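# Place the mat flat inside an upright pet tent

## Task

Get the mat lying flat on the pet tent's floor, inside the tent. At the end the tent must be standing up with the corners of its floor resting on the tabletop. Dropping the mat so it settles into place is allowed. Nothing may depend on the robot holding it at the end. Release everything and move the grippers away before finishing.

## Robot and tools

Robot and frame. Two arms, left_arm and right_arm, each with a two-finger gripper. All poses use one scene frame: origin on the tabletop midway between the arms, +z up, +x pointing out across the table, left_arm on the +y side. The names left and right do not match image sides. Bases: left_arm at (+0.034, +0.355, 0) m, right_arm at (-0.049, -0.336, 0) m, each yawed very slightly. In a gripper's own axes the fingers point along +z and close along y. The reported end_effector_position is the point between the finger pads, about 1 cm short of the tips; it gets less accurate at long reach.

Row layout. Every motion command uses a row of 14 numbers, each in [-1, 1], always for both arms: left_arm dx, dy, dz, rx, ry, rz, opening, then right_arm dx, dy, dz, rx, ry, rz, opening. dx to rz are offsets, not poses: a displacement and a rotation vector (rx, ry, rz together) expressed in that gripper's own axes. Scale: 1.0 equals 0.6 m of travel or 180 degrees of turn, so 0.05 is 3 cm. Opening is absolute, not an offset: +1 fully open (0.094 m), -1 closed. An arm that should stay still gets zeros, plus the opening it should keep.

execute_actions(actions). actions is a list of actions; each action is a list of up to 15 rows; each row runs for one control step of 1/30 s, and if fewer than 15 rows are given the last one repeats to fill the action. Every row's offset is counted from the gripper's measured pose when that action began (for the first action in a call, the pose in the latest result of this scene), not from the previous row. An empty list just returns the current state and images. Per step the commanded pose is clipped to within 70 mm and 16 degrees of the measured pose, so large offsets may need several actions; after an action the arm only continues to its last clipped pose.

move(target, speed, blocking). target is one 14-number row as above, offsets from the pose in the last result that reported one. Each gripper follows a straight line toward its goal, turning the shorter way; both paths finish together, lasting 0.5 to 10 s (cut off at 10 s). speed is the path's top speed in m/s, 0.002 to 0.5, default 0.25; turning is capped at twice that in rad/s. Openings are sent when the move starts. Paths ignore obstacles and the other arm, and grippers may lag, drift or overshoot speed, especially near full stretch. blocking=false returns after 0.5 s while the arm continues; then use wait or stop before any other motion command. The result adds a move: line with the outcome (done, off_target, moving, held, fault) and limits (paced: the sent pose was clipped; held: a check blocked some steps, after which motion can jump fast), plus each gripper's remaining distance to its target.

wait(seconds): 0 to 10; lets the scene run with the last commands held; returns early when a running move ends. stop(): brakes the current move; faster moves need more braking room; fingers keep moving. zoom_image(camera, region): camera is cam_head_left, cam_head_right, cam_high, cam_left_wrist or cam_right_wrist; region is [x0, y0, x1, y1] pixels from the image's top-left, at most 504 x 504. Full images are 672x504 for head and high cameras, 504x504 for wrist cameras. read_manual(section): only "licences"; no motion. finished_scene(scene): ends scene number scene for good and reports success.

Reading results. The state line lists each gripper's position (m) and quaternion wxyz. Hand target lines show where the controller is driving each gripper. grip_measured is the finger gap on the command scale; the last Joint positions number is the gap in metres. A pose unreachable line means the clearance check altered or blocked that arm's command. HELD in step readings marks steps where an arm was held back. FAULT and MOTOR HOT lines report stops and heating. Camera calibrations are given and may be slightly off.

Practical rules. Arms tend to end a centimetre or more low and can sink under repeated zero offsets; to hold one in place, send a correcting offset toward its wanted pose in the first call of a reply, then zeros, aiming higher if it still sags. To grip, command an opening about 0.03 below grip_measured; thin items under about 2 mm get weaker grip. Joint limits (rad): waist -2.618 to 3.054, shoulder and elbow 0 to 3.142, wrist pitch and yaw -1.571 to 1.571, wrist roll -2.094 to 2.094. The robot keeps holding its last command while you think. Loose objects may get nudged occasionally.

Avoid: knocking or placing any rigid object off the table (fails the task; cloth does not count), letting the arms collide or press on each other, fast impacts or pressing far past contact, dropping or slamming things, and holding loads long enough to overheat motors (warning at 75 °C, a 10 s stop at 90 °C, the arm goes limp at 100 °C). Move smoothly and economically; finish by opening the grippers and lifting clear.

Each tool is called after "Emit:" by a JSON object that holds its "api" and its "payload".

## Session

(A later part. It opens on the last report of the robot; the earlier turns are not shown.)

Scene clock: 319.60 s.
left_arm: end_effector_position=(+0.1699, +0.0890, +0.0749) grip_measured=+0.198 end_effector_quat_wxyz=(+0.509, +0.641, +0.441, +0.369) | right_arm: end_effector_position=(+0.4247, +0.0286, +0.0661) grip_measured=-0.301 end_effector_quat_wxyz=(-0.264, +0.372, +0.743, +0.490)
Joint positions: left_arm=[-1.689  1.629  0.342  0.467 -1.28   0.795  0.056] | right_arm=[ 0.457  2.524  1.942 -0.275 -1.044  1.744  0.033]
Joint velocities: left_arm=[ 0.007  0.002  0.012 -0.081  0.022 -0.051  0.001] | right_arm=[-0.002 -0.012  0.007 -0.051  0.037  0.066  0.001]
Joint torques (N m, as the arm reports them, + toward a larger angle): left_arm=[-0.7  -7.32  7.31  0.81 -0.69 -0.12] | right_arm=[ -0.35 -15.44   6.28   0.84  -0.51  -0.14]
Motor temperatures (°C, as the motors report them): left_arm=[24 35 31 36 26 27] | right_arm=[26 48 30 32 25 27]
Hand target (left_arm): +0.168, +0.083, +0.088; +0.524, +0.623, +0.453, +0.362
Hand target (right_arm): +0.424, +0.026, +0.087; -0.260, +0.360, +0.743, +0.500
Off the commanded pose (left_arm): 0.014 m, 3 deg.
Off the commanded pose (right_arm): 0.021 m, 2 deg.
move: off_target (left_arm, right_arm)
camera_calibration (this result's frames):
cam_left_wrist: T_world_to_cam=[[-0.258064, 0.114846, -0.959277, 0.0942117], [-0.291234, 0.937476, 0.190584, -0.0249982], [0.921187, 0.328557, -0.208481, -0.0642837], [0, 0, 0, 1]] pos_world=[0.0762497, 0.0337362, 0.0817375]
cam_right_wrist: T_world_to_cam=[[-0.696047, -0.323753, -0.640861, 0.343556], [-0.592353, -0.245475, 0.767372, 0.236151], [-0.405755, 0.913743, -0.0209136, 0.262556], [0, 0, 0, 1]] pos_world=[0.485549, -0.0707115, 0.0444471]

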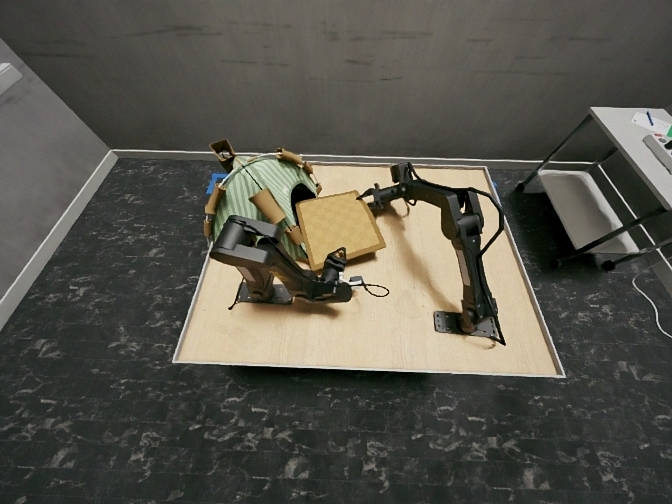

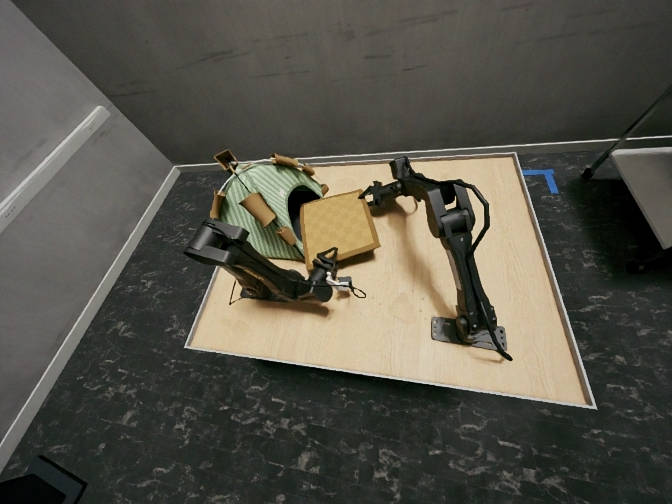

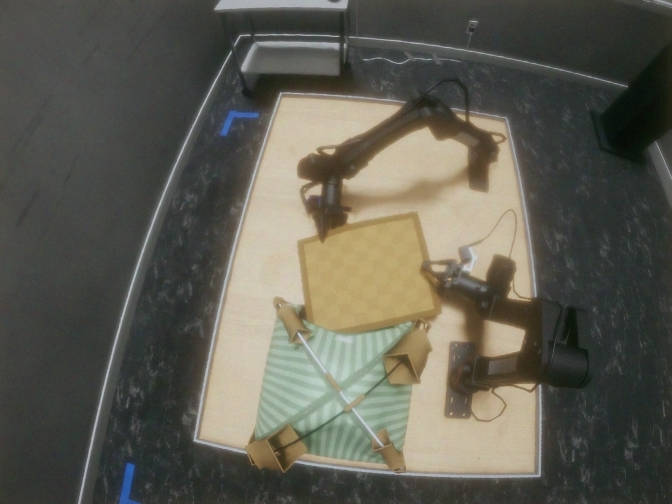

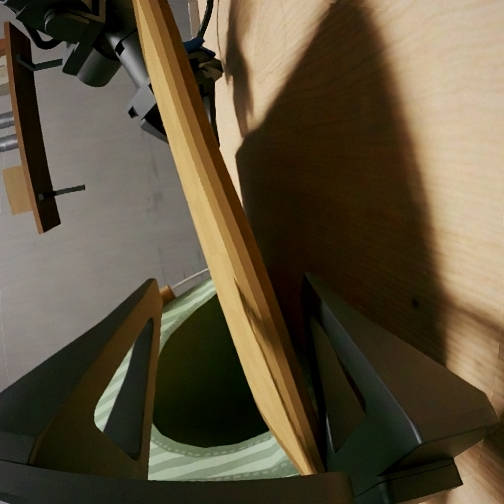

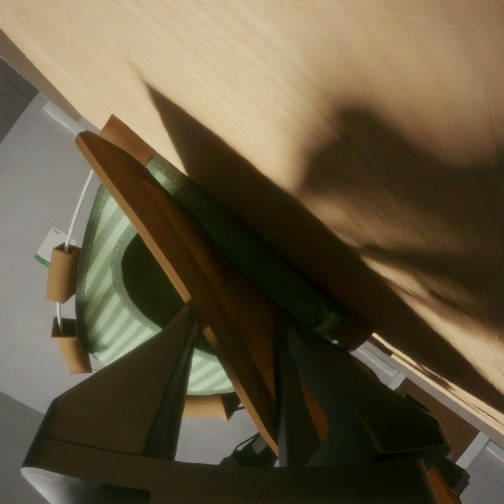

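Emit:
{"api": "move", "payload": {"target": [0,0.02,0,0,0,0,0.2, 0.02,0.02,0.04,0,0,0,-0.3], "speed": 0.06}}

Emit:
{"api": "move", "payload": {"target": [0.085,0.03,0.25,0,0,0,-0.4, 0.02,0.02,0,0,0,0,-0.94], "speed": 0.06}}

Scene clock: 320.60 s.
left_arm: end_effector_position=(+0.1694, +0.0888, +0.0797) grip_measured=+0.198 end_effector_quat_wxyz=(+0.506, +0.647, +0.433, +0.371) | right_arm: end_effector_position=(+0.4240, +0.0510, +0.0633) grip_measured=-0.301 end_effector_quat_wxyz=(-0.267, +0.382, +0.743, +0.481)
Joint positions: left_arm=[-1.689  1.595  0.343  0.441 -1.273  0.825  0.056] | right_arm=[ 0.499  2.56   2.005 -0.275 -1.006  1.806  0.033]
Joint velocities: left_arm=[-0.032  0.017  0.007  0.037 -0.037 -0.037 -0.003] | right_arm=[ 0.007  0.002 -0.007 -0.007  0.007  0.022 -0.   ]
Joint torques (N m, as the arm reports them, + toward a larger angle): left_arm=[ 1.24 -6.93  6.    0.86 -0.49  0.  ] | right_arm=[  0.48 -12.55   9.07   1.13  -0.4    0.05]
Motor temperatures (°C, as the motors report them): left_arm=[24 35 31 36 26 27] | right_arm=[26 48 30 32 25 27]
Hand target (left_arm): +0.172, +0.088, +0.086; +0.510, +0.641, +0.441, +0.369
Hand target (right_arm): +0.426, +0.057, +0.072; -0.264, +0.371, +0.743, +0.490
Off the commanded pose (left_arm): 0.008 m, 1 deg.
Off the commanded pose (right_arm): 0.011 m, 2 deg.
move: off_target (right_arm)
camera_calibration (this result's frames):
cam_left_wrist: T_world_to_cam=[[-0.253735, 0.135719, -0.957705, 0.0960038], [-0.281039, 0.937051, 0.207251, -0.0288531], [0.925546, 0.32174, -0.199621, -0.06366], [0, 0, 0, 1]] pos_world=[0.075171, 0.0344892, 0.0852153]
cam_right_wrist: T_world_to_cam=[[-0.711887, -0.328885, -0.620525, 0.354197], [-0.578061, -0.227366, 0.783677, 0.235361], [-0.398826, 0.916591, -0.0282566, 0.239158], [0, 0, 0, 1]] pos_world=[0.483584, -0.0492069, 0.0420992]

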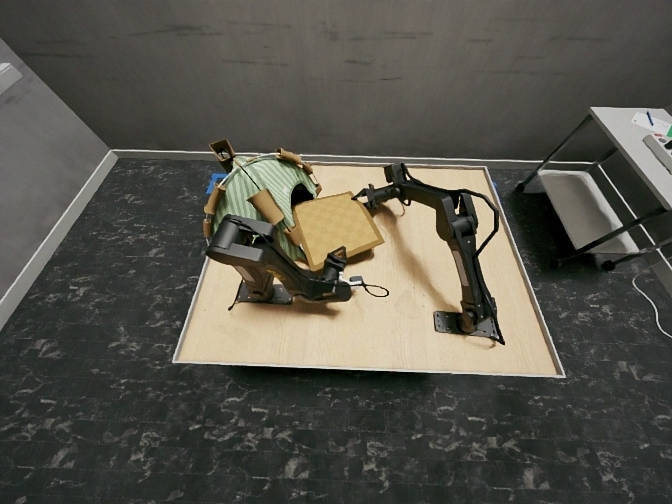

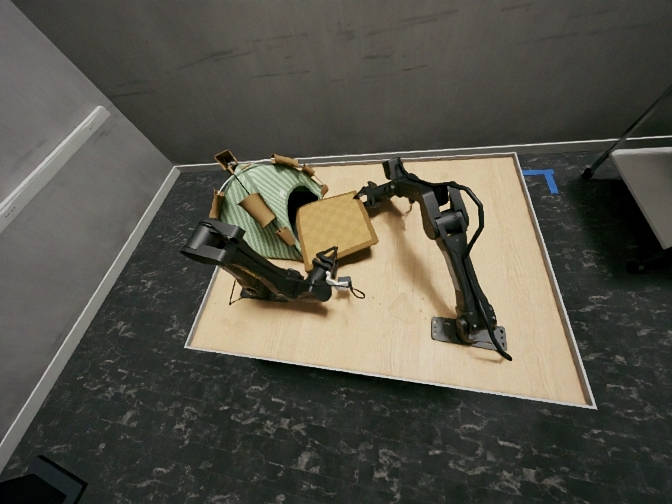

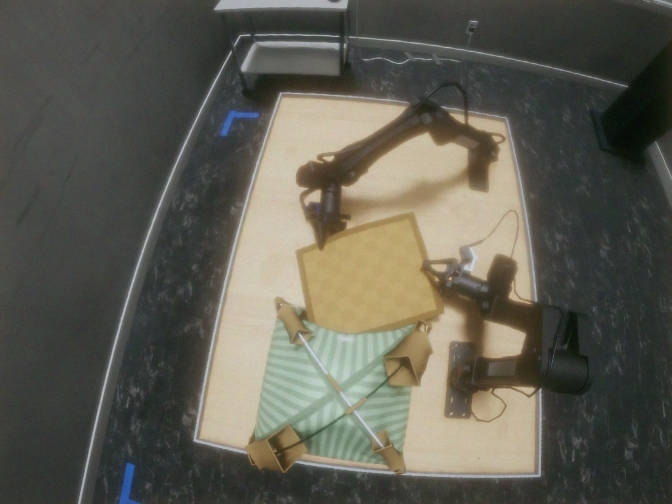

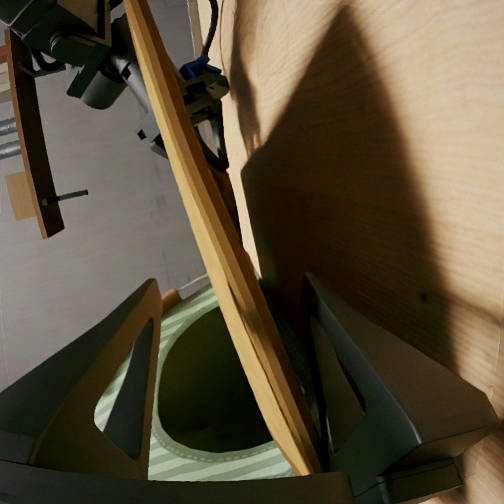

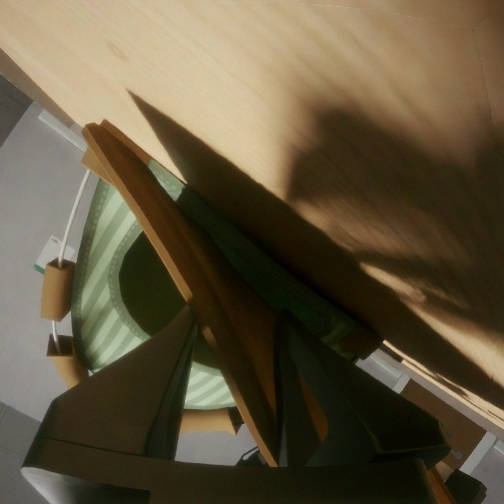

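Scene clock: 323.67 s.
left_arm: end_effector_position=(+0.3193, +0.0930, +0.0631) grip_measured=-0.397 end_effector_quat_wxyz=(+0.496, +0.650, +0.441, +0.371) | right_arm: end_effector_position=(+0.4388, +0.0511, +0.0768) grip_measured=-0.884 end_effector_quat_wxyz=(-0.245, +0.388, +0.740, +0.491)
Joint positions: left_arm=[-1.019  1.896  0.355  1.235 -0.687  1.42   0.028] | right_arm=[ 0.494  2.56   2.053 -0.275 -0.972  1.829  0.005]
Joint velocities: left_arm=[-0.002 -0.017  0.002  0.022  0.037 -0.051 -0.001] | right_arm=[ 0.012 -0.007  0.012 -0.051 -0.007 -0.051 -0.001]
Joint torques (N m, as the arm reports them, + toward a larger angle): left_arm=[ 1.59 -5.33  7.08  1.45  0.1   0.04] | right_arm=[  1.03 -12.78   8.31   0.59  -0.62  -0.08]
Motor temperatures (°C, as the motors report them): left_arm=[24 34 31 36 26 27] | right_arm=[26 48 30 32 25 27]
Hand target (left_arm): +0.326, +0.084, +0.064; +0.503, +0.650, +0.437, +0.366
Hand target (right_arm): +0.428, +0.058, +0.079; -0.266, +0.383, +0.742, +0.482
Off the commanded pose (left_arm): 0.013 m, 2 deg.
Off the commanded pose (right_arm): 0.014 m, 3 deg.
move: off_target (left_arm, right_arm)
camera_calibration (this result's frames):
cam_left_wrist: T_world_to_cam=[[-0.272983, 0.141228, -0.951596, 0.122777], [-0.292919, 0.929996, 0.222052, 0.0163273], [0.91634, 0.339357, -0.212505, -0.204953], [0, 0, 0, 1]] pos_world=[0.226105, 0.0370284, 0.0696552]
cam_right_wrist: T_world_to_cam=[[-0.702093, -0.304093, -0.643889, 0.36942], [-0.612278, -0.203867, 0.763907, 0.248707], [-0.363566, 0.930573, -0.0430556, 0.230242], [0, 0, 0, 1]] pos_world=[0.495353, -0.0512156, 0.0577894]

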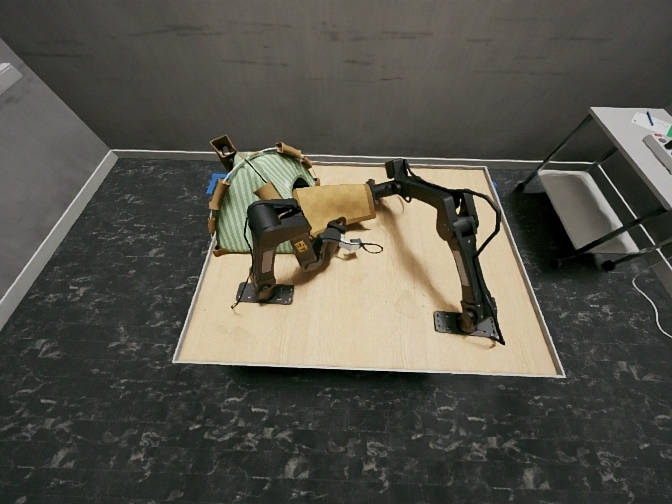

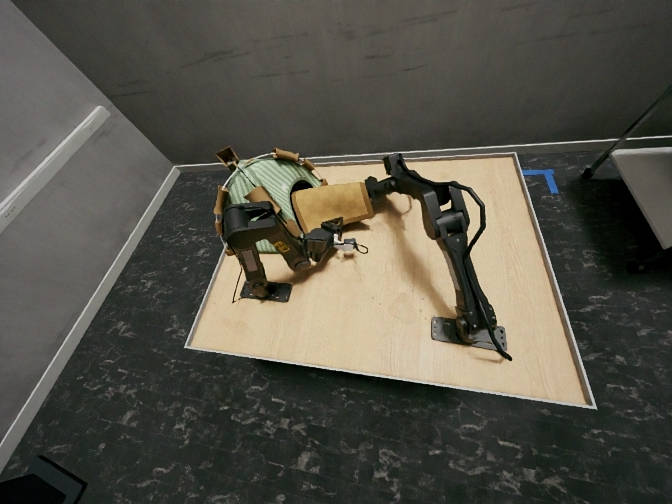

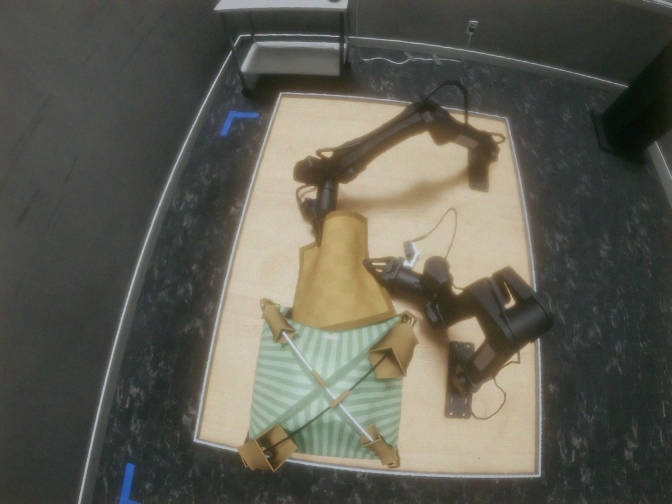

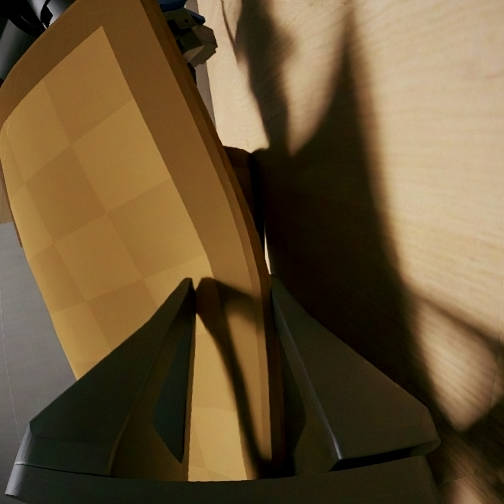

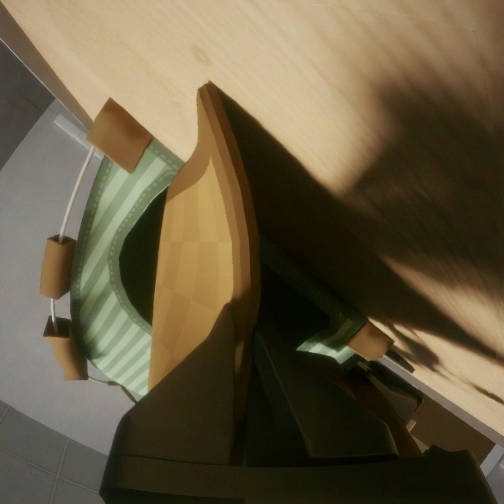

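Emit:
{"api": "move", "payload": {"target": [0.127,0.0,0.02,0,0.1,0,-0.4, 0.01,0.0,0,0,0,0,-0.94], "speed": 0.06}}

Scene clock: 326.70 s.
left_arm: end_effector_position=(+0.3483, +0.1513, +0.0627) grip_measured=-0.397 end_effector_quat_wxyz=(+0.429, +0.603, +0.498, +0.452) | right_arm: end_effector_position=(+0.4513, +0.0448, +0.0772) grip_measured=-0.884 end_effector_quat_wxyz=(-0.225, +0.399, +0.737, +0.498)
Joint positions: left_arm=[-0.919  1.896  0.355  1.2   -0.844  1.433  0.028] | right_arm=[ 0.481  2.56   2.053 -0.245 -0.94   1.844  0.005]
Joint velocities: left_arm=[-0.007 -0.002  0.002 -0.007 -0.022 -0.051 -0.   ] | right_arm=[ 0.002 -0.002 -0.007  0.007  0.007 -0.022  0.   ]
Joint torques (N m, as the arm reports them, + toward a larger angle): left_arm=[ 1.95 -5.47  5.27  1.51 -0.57 -0.09] | right_arm=[  1.46 -14.13   5.93   0.87  -0.61  -0.09]
Motor temperatures (°C, as the motors report them): left_arm=[24 34 31 37 26 27] | right_arm=[26 48 30 32 25 27]
Hand target (left_arm): +0.355, +0.161, +0.064; +0.421, +0.584, +0.513, +0.468
Hand target (right_arm): +0.436, +0.053, +0.081; -0.245, +0.388, +0.740, +0.492
Off the commanded pose (left_arm): 0.012 m, 3 deg.
Off the commanded pose (right_arm): 0.018 m, 3 deg.
move: off_target (left_arm, right_arm)
camera_calibration (this result's frames):
cam_left_wrist: T_world_to_cam=[[-0.283327, 0.138171, -0.949018, 0.125982], [-0.514771, 0.813018, 0.272054, 0.0625072], [0.809158, 0.565607, -0.159223, -0.251563], [0, 0, 0, 1]] pos_world=[0.271425, 0.0740594, 0.0624992]
cam_right_wrist: T_world_to_cam=[[-0.700272, -0.279578, -0.656853, 0.375592], [-0.636538, -0.171997, 0.751822, 0.265178], [-0.323169, 0.944592, -0.0575171, 0.222992], [0, 0, 0, 1]] pos_world=[0.503876, -0.0600196, 0.0601677]

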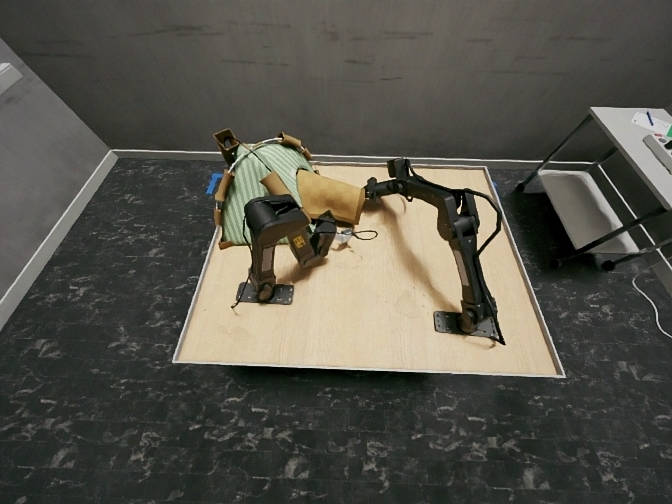

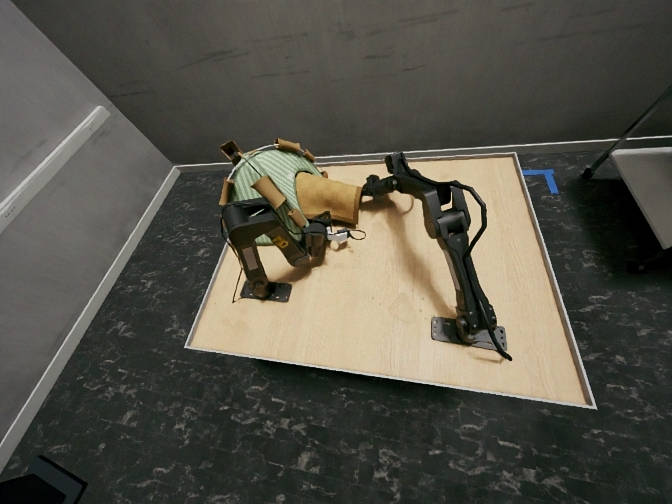

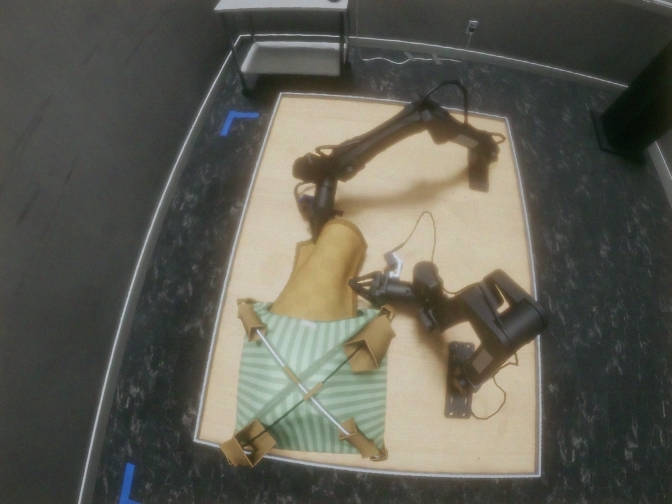

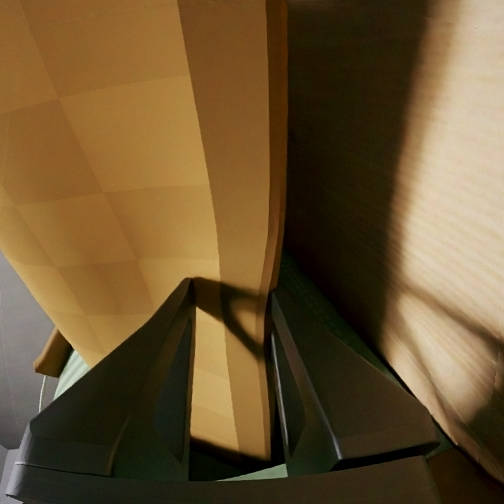

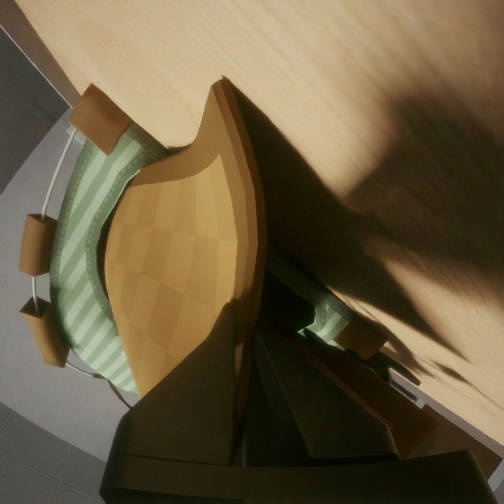

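Emit:
{"api": "move", "payload": {"target": [0,0.0,0.0,0,0,0,0, 0.02,0.085,0.157,-0.07,-0.05,0,-0.94], "speed": 0.06}}

Scene clock: 329.53 s.
left_arm: end_effector_position=(+0.3482, +0.1512, +0.0624) grip_measured=-0.002 end_effector_quat_wxyz=(+0.428, +0.604, +0.496, +0.453) | right_arm: end_effector_position=(+0.5026, +0.1346, +0.1002) grip_measured=-0.884 end_effector_quat_wxyz=(-0.106, +0.441, +0.689, +0.566)
Joint positions: left_arm=[-0.919  1.896  0.355  1.199 -0.843  1.437  0.047] | right_arm=[ 0.634  2.772  2.43  -0.071 -0.574  2.091  0.005]
Joint velocities: left_arm=[ 0.017  0.012  0.002 -0.051  0.022  0.022  0.001] | right_arm=[ 0.012  0.002  0.007 -0.051  0.066 -0.022 -0.001]
Joint torques (N m, as the arm reports them, + toward a larger angle): left_arm=[-0.06 -6.81  4.03  1.42 -0.22 -0.08] | right_arm=[  1.66 -12.21   8.71   1.01   0.04   0.  ]
Motor temperatures (°C, as the motors report them): left_arm=[24 34 31 37 26 27] | right_arm=[26 48 30 33 25 27]
Hand target (left_arm): +0.348, +0.151, +0.063; +0.429, +0.603, +0.498, +0.452
Hand target (right_arm): +0.491, +0.144, +0.076; -0.118, +0.453, +0.699, +0.540
Off the commanded pose (left_arm): 0.000 m, 0 deg.
Off the commanded pose (right_arm): 0.028 m, 4 deg.
joint sent to its limit (right arm) — the command would take joint 6 (wrist roll) past its upper limit, so that joint was sent only as far as its limit.
move: off_target (right_arm)
camera_calibration (this result's frames):
cam_left_wrist: T_world_to_cam=[[-0.283911, 0.143163, -0.948103, 0.12507], [-0.513264, 0.812509, 0.276386, 0.0618771], [0.80991, 0.565096, -0.1572, -0.251833], [0, 0, 0, 1]] pos_world=[0.271231, 0.0741292, 0.061889]
cam_right_wrist: T_world_to_cam=[[-0.625764, -0.0872155, -0.775121, 0.400289], [-0.776979, -0.0178509, 0.629273, 0.358096], [-0.068719, 0.99603, -0.0565941, 0.0211011], [0, 0, 0, 1]] pos_world=[0.53017, 0.0202864, 0.0861261]

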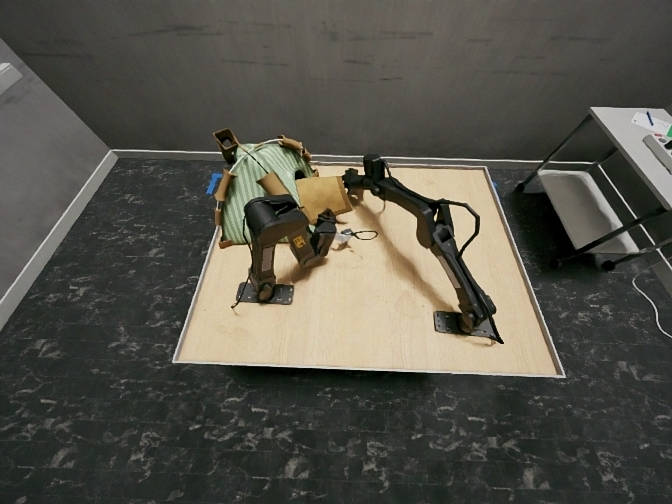

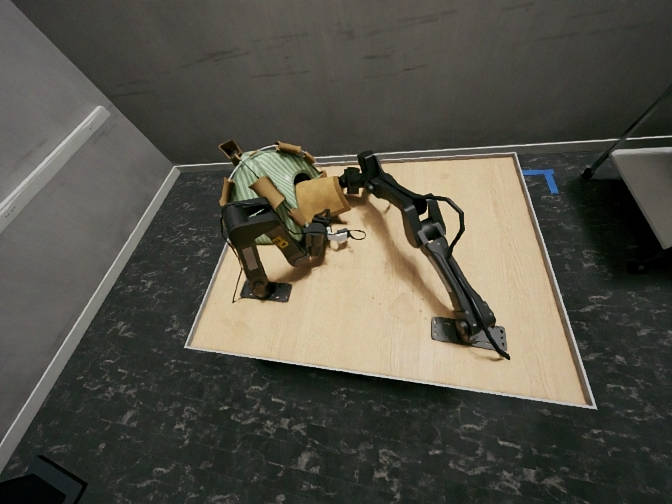

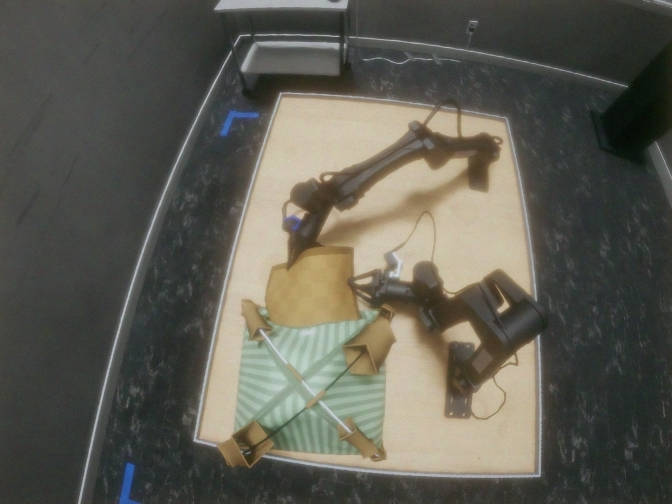

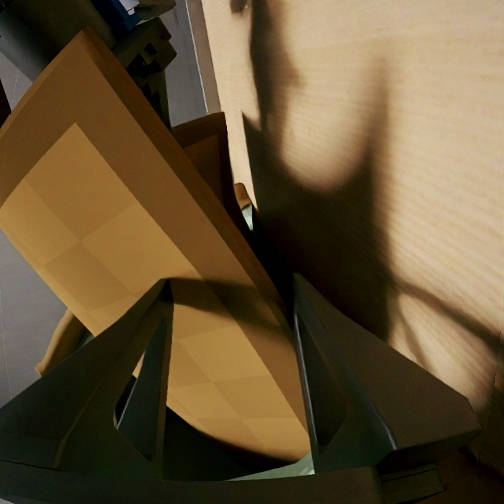

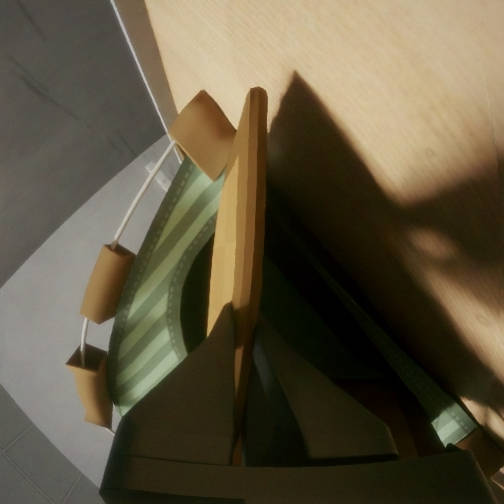

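Emit:
{"api": "move", "payload": {"target": [0,0.0,-0.1,0,0,0,0, 0,0,0,0,0,0,-0.94], "speed": 0.1}}

Emit:
{"api": "move", "payload": {"target": [-0.22,0.03,0,0,0,0,-1, 0,0,0,0,0,0,-0.94], "speed": 0.1}}

Emit:
{"api": "move", "payload": {"target": [0,0.08,0.22,0,0,0,-1, 0,0,0,0,0,0,-0.94], "speed": 0.1}}

Scene clock: 330.97 s.
left_arm: end_effector_position=(+0.2941, +0.1510, +0.0737) grip_measured=-0.002 end_effector_quat_wxyz=(+0.428, +0.608, +0.491, +0.454) | right_arm: end_effector_position=(+0.5063, +0.1303, +0.1021) grip_measured=-0.884 end_effector_quat_wxyz=(-0.106, +0.439, +0.687, +0.570)
Joint positions: left_arm=[-1.126  1.715  0.26   1.012 -1.027  1.32   0.047] | right_arm=[ 0.624  2.773  2.43  -0.061 -0.586  2.091  0.005]
Joint velocities: left_arm=[-0.012  0.002 -0.007 -0.11  -0.066 -0.007 -0.   ] | right_arm=[-0.012 -0.017 -0.027  0.11   0.037 -0.051  0.001]
Joint torques (N m, as the arm reports them, + toward a larger angle): left_arm=[-1.05 -7.23  3.06  1.15 -0.39 -0.21] | right_arm=[  0.8  -14.39   7.34   1.42   0.04  -0.01]
Motor temperatures (°C, as the motors report them): left_arm=[24 34 31 37 26 27] | right_arm=[26 48 31 33 25 27]
Hand target (left_arm): +0.291, +0.156, +0.076; +0.429, +0.603, +0.495, +0.455
Hand target (right_arm): +0.503, +0.134, +0.100; -0.106, +0.441, +0.689, +0.566
Off the commanded pose (left_arm): 0.006 m, 1 deg.
Off the commanded pose (right_arm): 0.006 m, 1 deg.
move: done
camera_calibration (this result's frames):
cam_left_wrist: T_world_to_cam=[[-0.280641, 0.154458, -0.947303, 0.117746], [-0.50552, 0.815194, 0.282679, 0.0280069], [0.815898, 0.558212, -0.150695, -0.207301], [0, 0, 0, 1]] pos_world=[0.216339, 0.0746997, 0.0723854]
cam_right_wrist: T_world_to_cam=[[-0.621922, -0.0808258, -0.778897, 0.401251], [-0.780032, -0.0237202, 0.625289, 0.362433], [-0.0690151, 0.996446, -0.0482946, 0.0250312], [0, 0, 0, 1]] pos_world=[0.533983, 0.0160861, 0.0871165]

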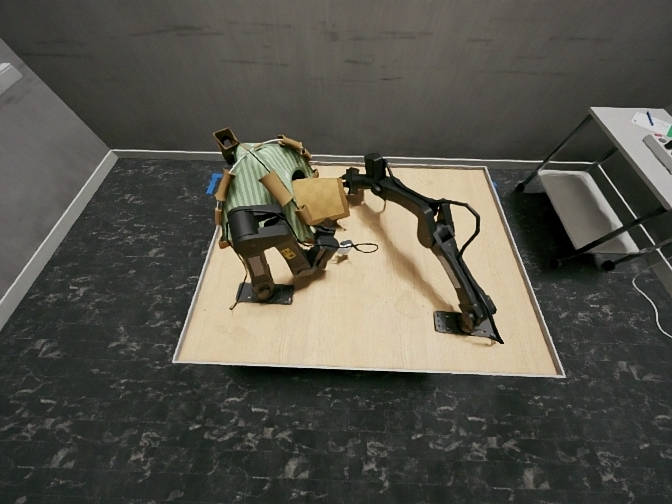

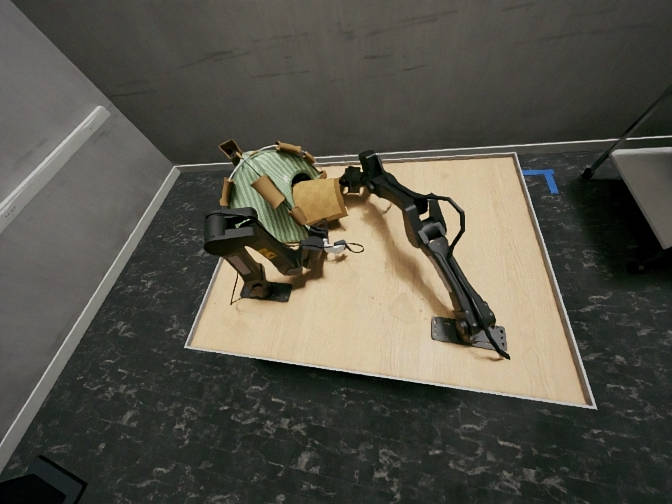

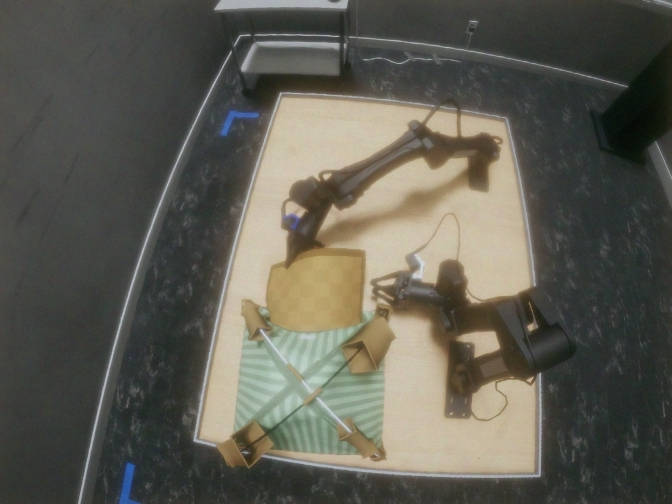

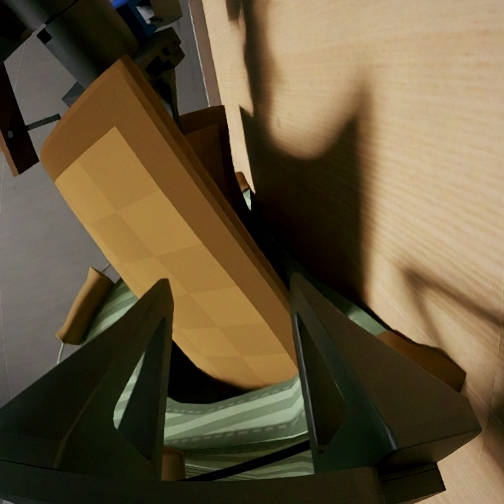

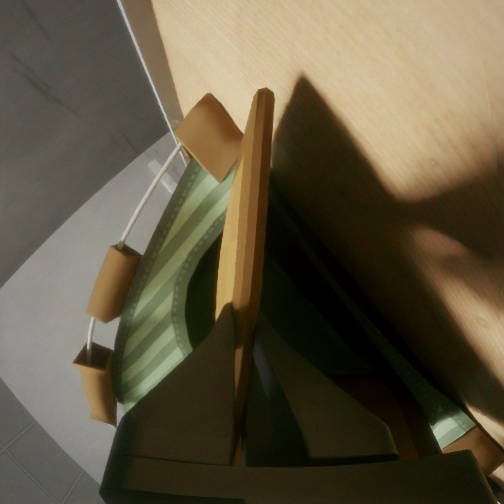

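Scene clock: 332.93 s.
left_arm: end_effector_position=(+0.2837, +0.0236, +0.0731) grip_measured=-0.986 end_effector_quat_wxyz=(+0.428, +0.615, +0.485, +0.452) | right_arm: end_effector_position=(+0.5064, +0.1296, +0.1030) grip_measured=-0.884 end_effector_quat_wxyz=(-0.109, +0.436, +0.686, +0.572)
Joint positions: left_arm=[-1.313  1.974  0.773  0.572 -1.176  1.125  0.001] | right_arm=[ 0.621  2.773  2.43  -0.058 -0.595  2.091  0.005]
Joint velocities: left_arm=[-0.017 -0.017 -0.007 -0.095  0.051 -0.051  0.   ] | right_arm=[-0.002 -0.007  0.012 -0.051 -0.007  0.007 -0.001]
Joint torques (N m, as the arm reports them, + toward a larger angle): left_arm=[-0.74 -7.87  8.18  1.02 -0.63 -0.2 ] | right_arm=[  0.24 -14.32   7.42   1.48  -0.01  -0.01]
Motor temperatures (°C, as the motors report them): left_arm=[24 34 31 37 26 27] | right_arm=[26 48 31 33 25 27]
Hand target (left_arm): +0.283, +0.018, +0.075; +0.430, +0.608, +0.489, +0.455
Hand target (right_arm): +0.506, +0.130, +0.102; -0.106, +0.438, +0.687, +0.570
Off the commanded pose (left_arm): 0.005 m, 1 deg.
Off the commanded pose (right_arm): 0.001 m, 0 deg.
move: done
camera_calibration (this result's frames):
cam_left_wrist: T_world_to_cam=[[-0.281553, 0.168035, -0.944718, 0.133686], [-0.492274, 0.819812, 0.292531, 0.12217], [0.823647, 0.547423, -0.148101, -0.129889], [0, 0, 0, 1]] pos_world=[0.204763, -0.0515161, 0.0713208]
cam_right_wrist: T_world_to_cam=[[-0.620891, -0.0806521, -0.779736, 0.401543], [-0.780361, -0.0307675, 0.624571, 0.363051], [-0.0743635, 0.996267, -0.0438345, 0.0280221], [0, 0, 0, 1]] pos_world=[0.534709, 0.0156379, 0.0875749]

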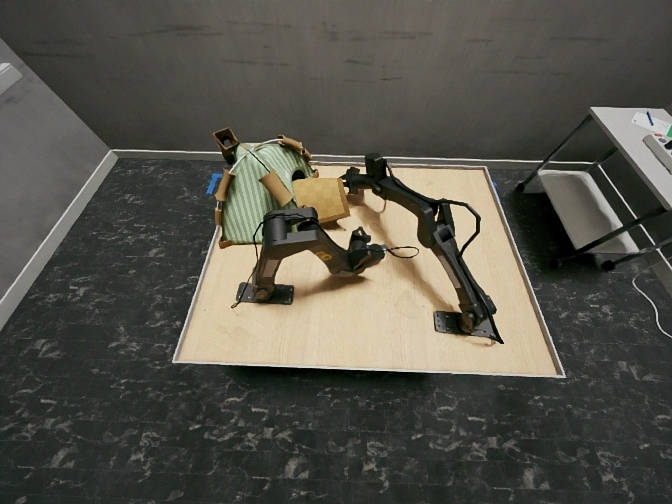

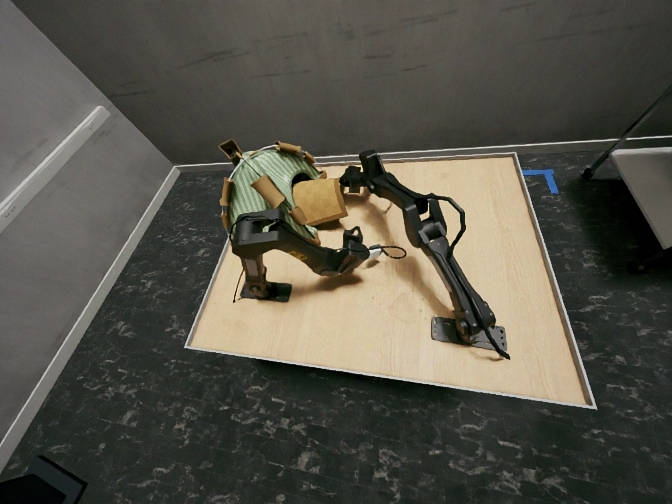

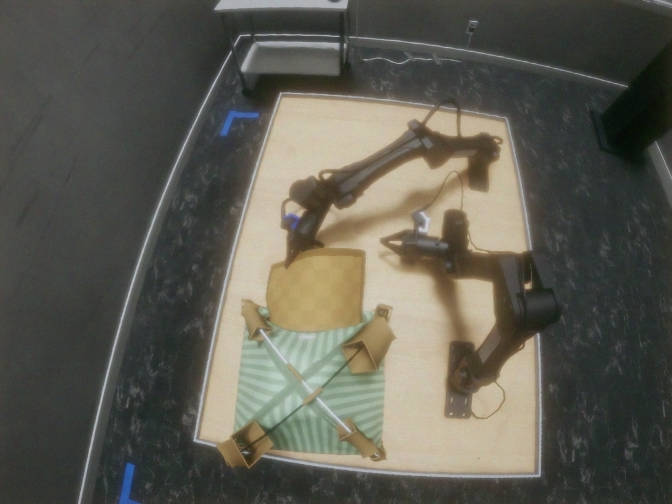

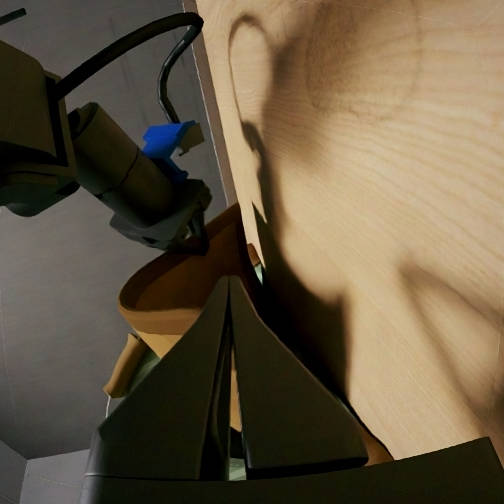

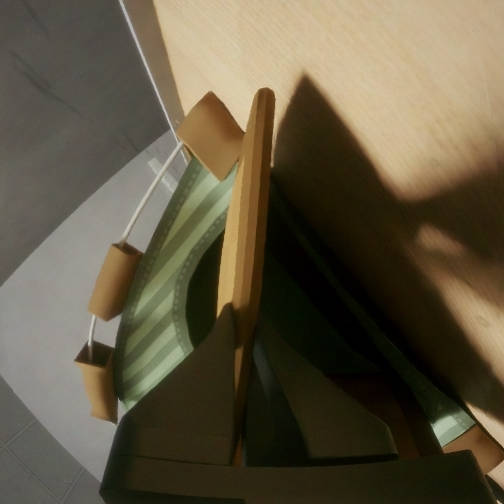

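Scene clock: 334.77 s.
left_arm: end_effector_position=(+0.4164, +0.0086, +0.0896) grip_measured=-0.986 end_effector_quat_wxyz=(+0.426, +0.613, +0.488, +0.452) | right_arm: end_effector_position=(+0.5065, +0.1289, +0.1035) grip_measured=-0.884 end_effector_quat_wxyz=(-0.110, +0.435, +0.686, +0.572)
Joint positions: left_arm=[-0.988  2.122  1.044  0.706 -0.893  1.418  0.001] | right_arm=[ 0.619  2.773  2.43  -0.057 -0.601  2.091  0.005]
Joint velocities: left_arm=[-0.017 -0.002  0.002  0.022 -0.051  0.007 -0.001] | right_arm=[ 0.002 -0.007  0.002  0.007  0.007 -0.022 -0.   ]
Joint torques (N m, as the arm reports them, + toward a larger angle): left_arm=[ 0.63 -9.71  8.81  1.3  -0.12 -0.05] | right_arm=[  0.21 -14.31   7.44   1.5   -0.02  -0.01]
Motor temperatures (°C, as the motors report them): left_arm=[24 34 31 37 26 27] | right_arm=[26 49 31 33 25 27]
Hand target (left_arm): +0.421, +0.003, +0.088; +0.426, +0.616, +0.487, +0.449
Hand target (right_arm): +0.506, +0.130, +0.103; -0.108, +0.436, +0.686, +0.572
Off the commanded pose (left_arm): 0.007 m, 0 deg.
Off the commanded pose (right_arm): 0.001 m, 0 deg.
move: done
camera_calibration (this result's frames):
cam_left_wrist: T_world_to_cam=[[-0.285172, 0.164207, -0.944305, 0.190625], [-0.497461, 0.816773, 0.292259, 0.197182], [0.819274, 0.553099, -0.151235, -0.226489], [0, 0, 0, 1]] pos_world=[0.338008, -0.0670835, 0.0881269]
cam_right_wrist: T_world_to_cam=[[-0.620879, -0.0807955, -0.779732, 0.401956], [-0.780012, -0.0353591, 0.624765, 0.363226], [-0.0780489, 0.996103, -0.0410677, 0.030378], [0, 0, 0, 1]] pos_world=[0.535257, 0.0150599, 0.0877342]

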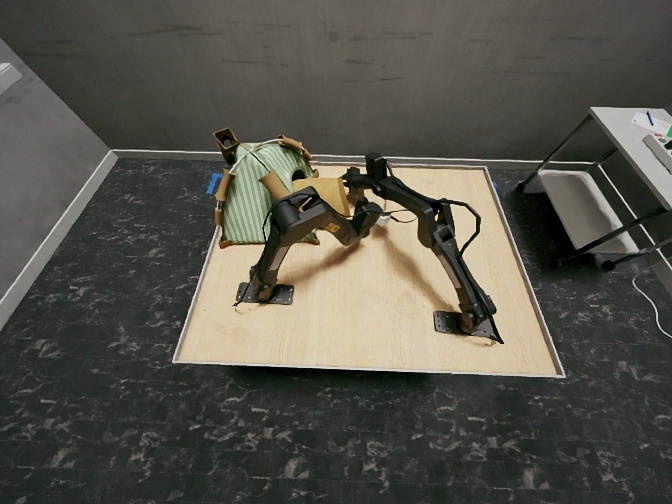

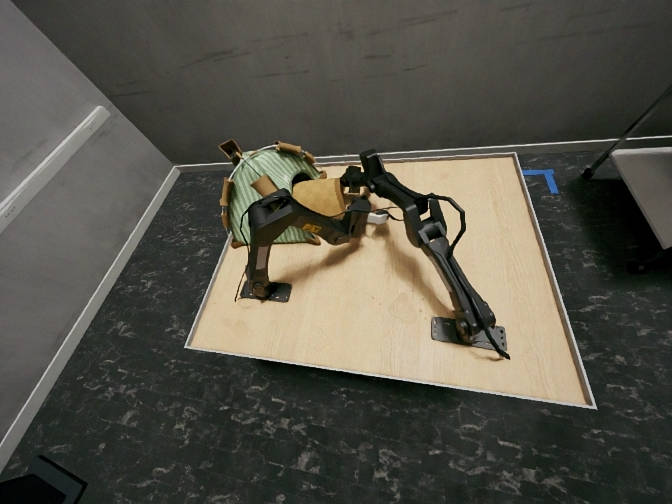

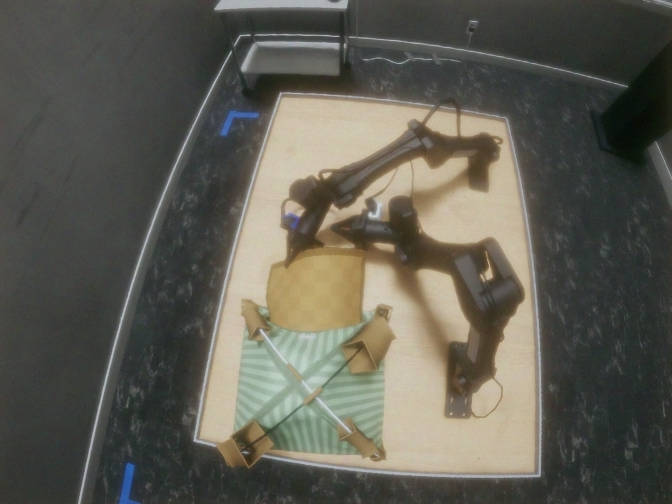

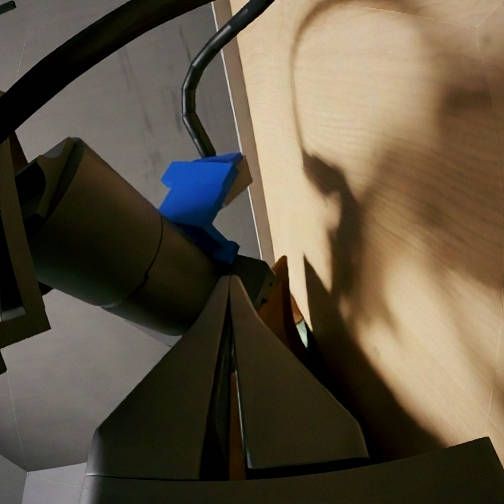

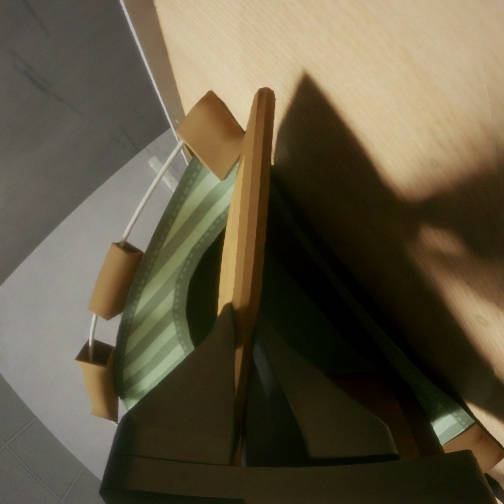

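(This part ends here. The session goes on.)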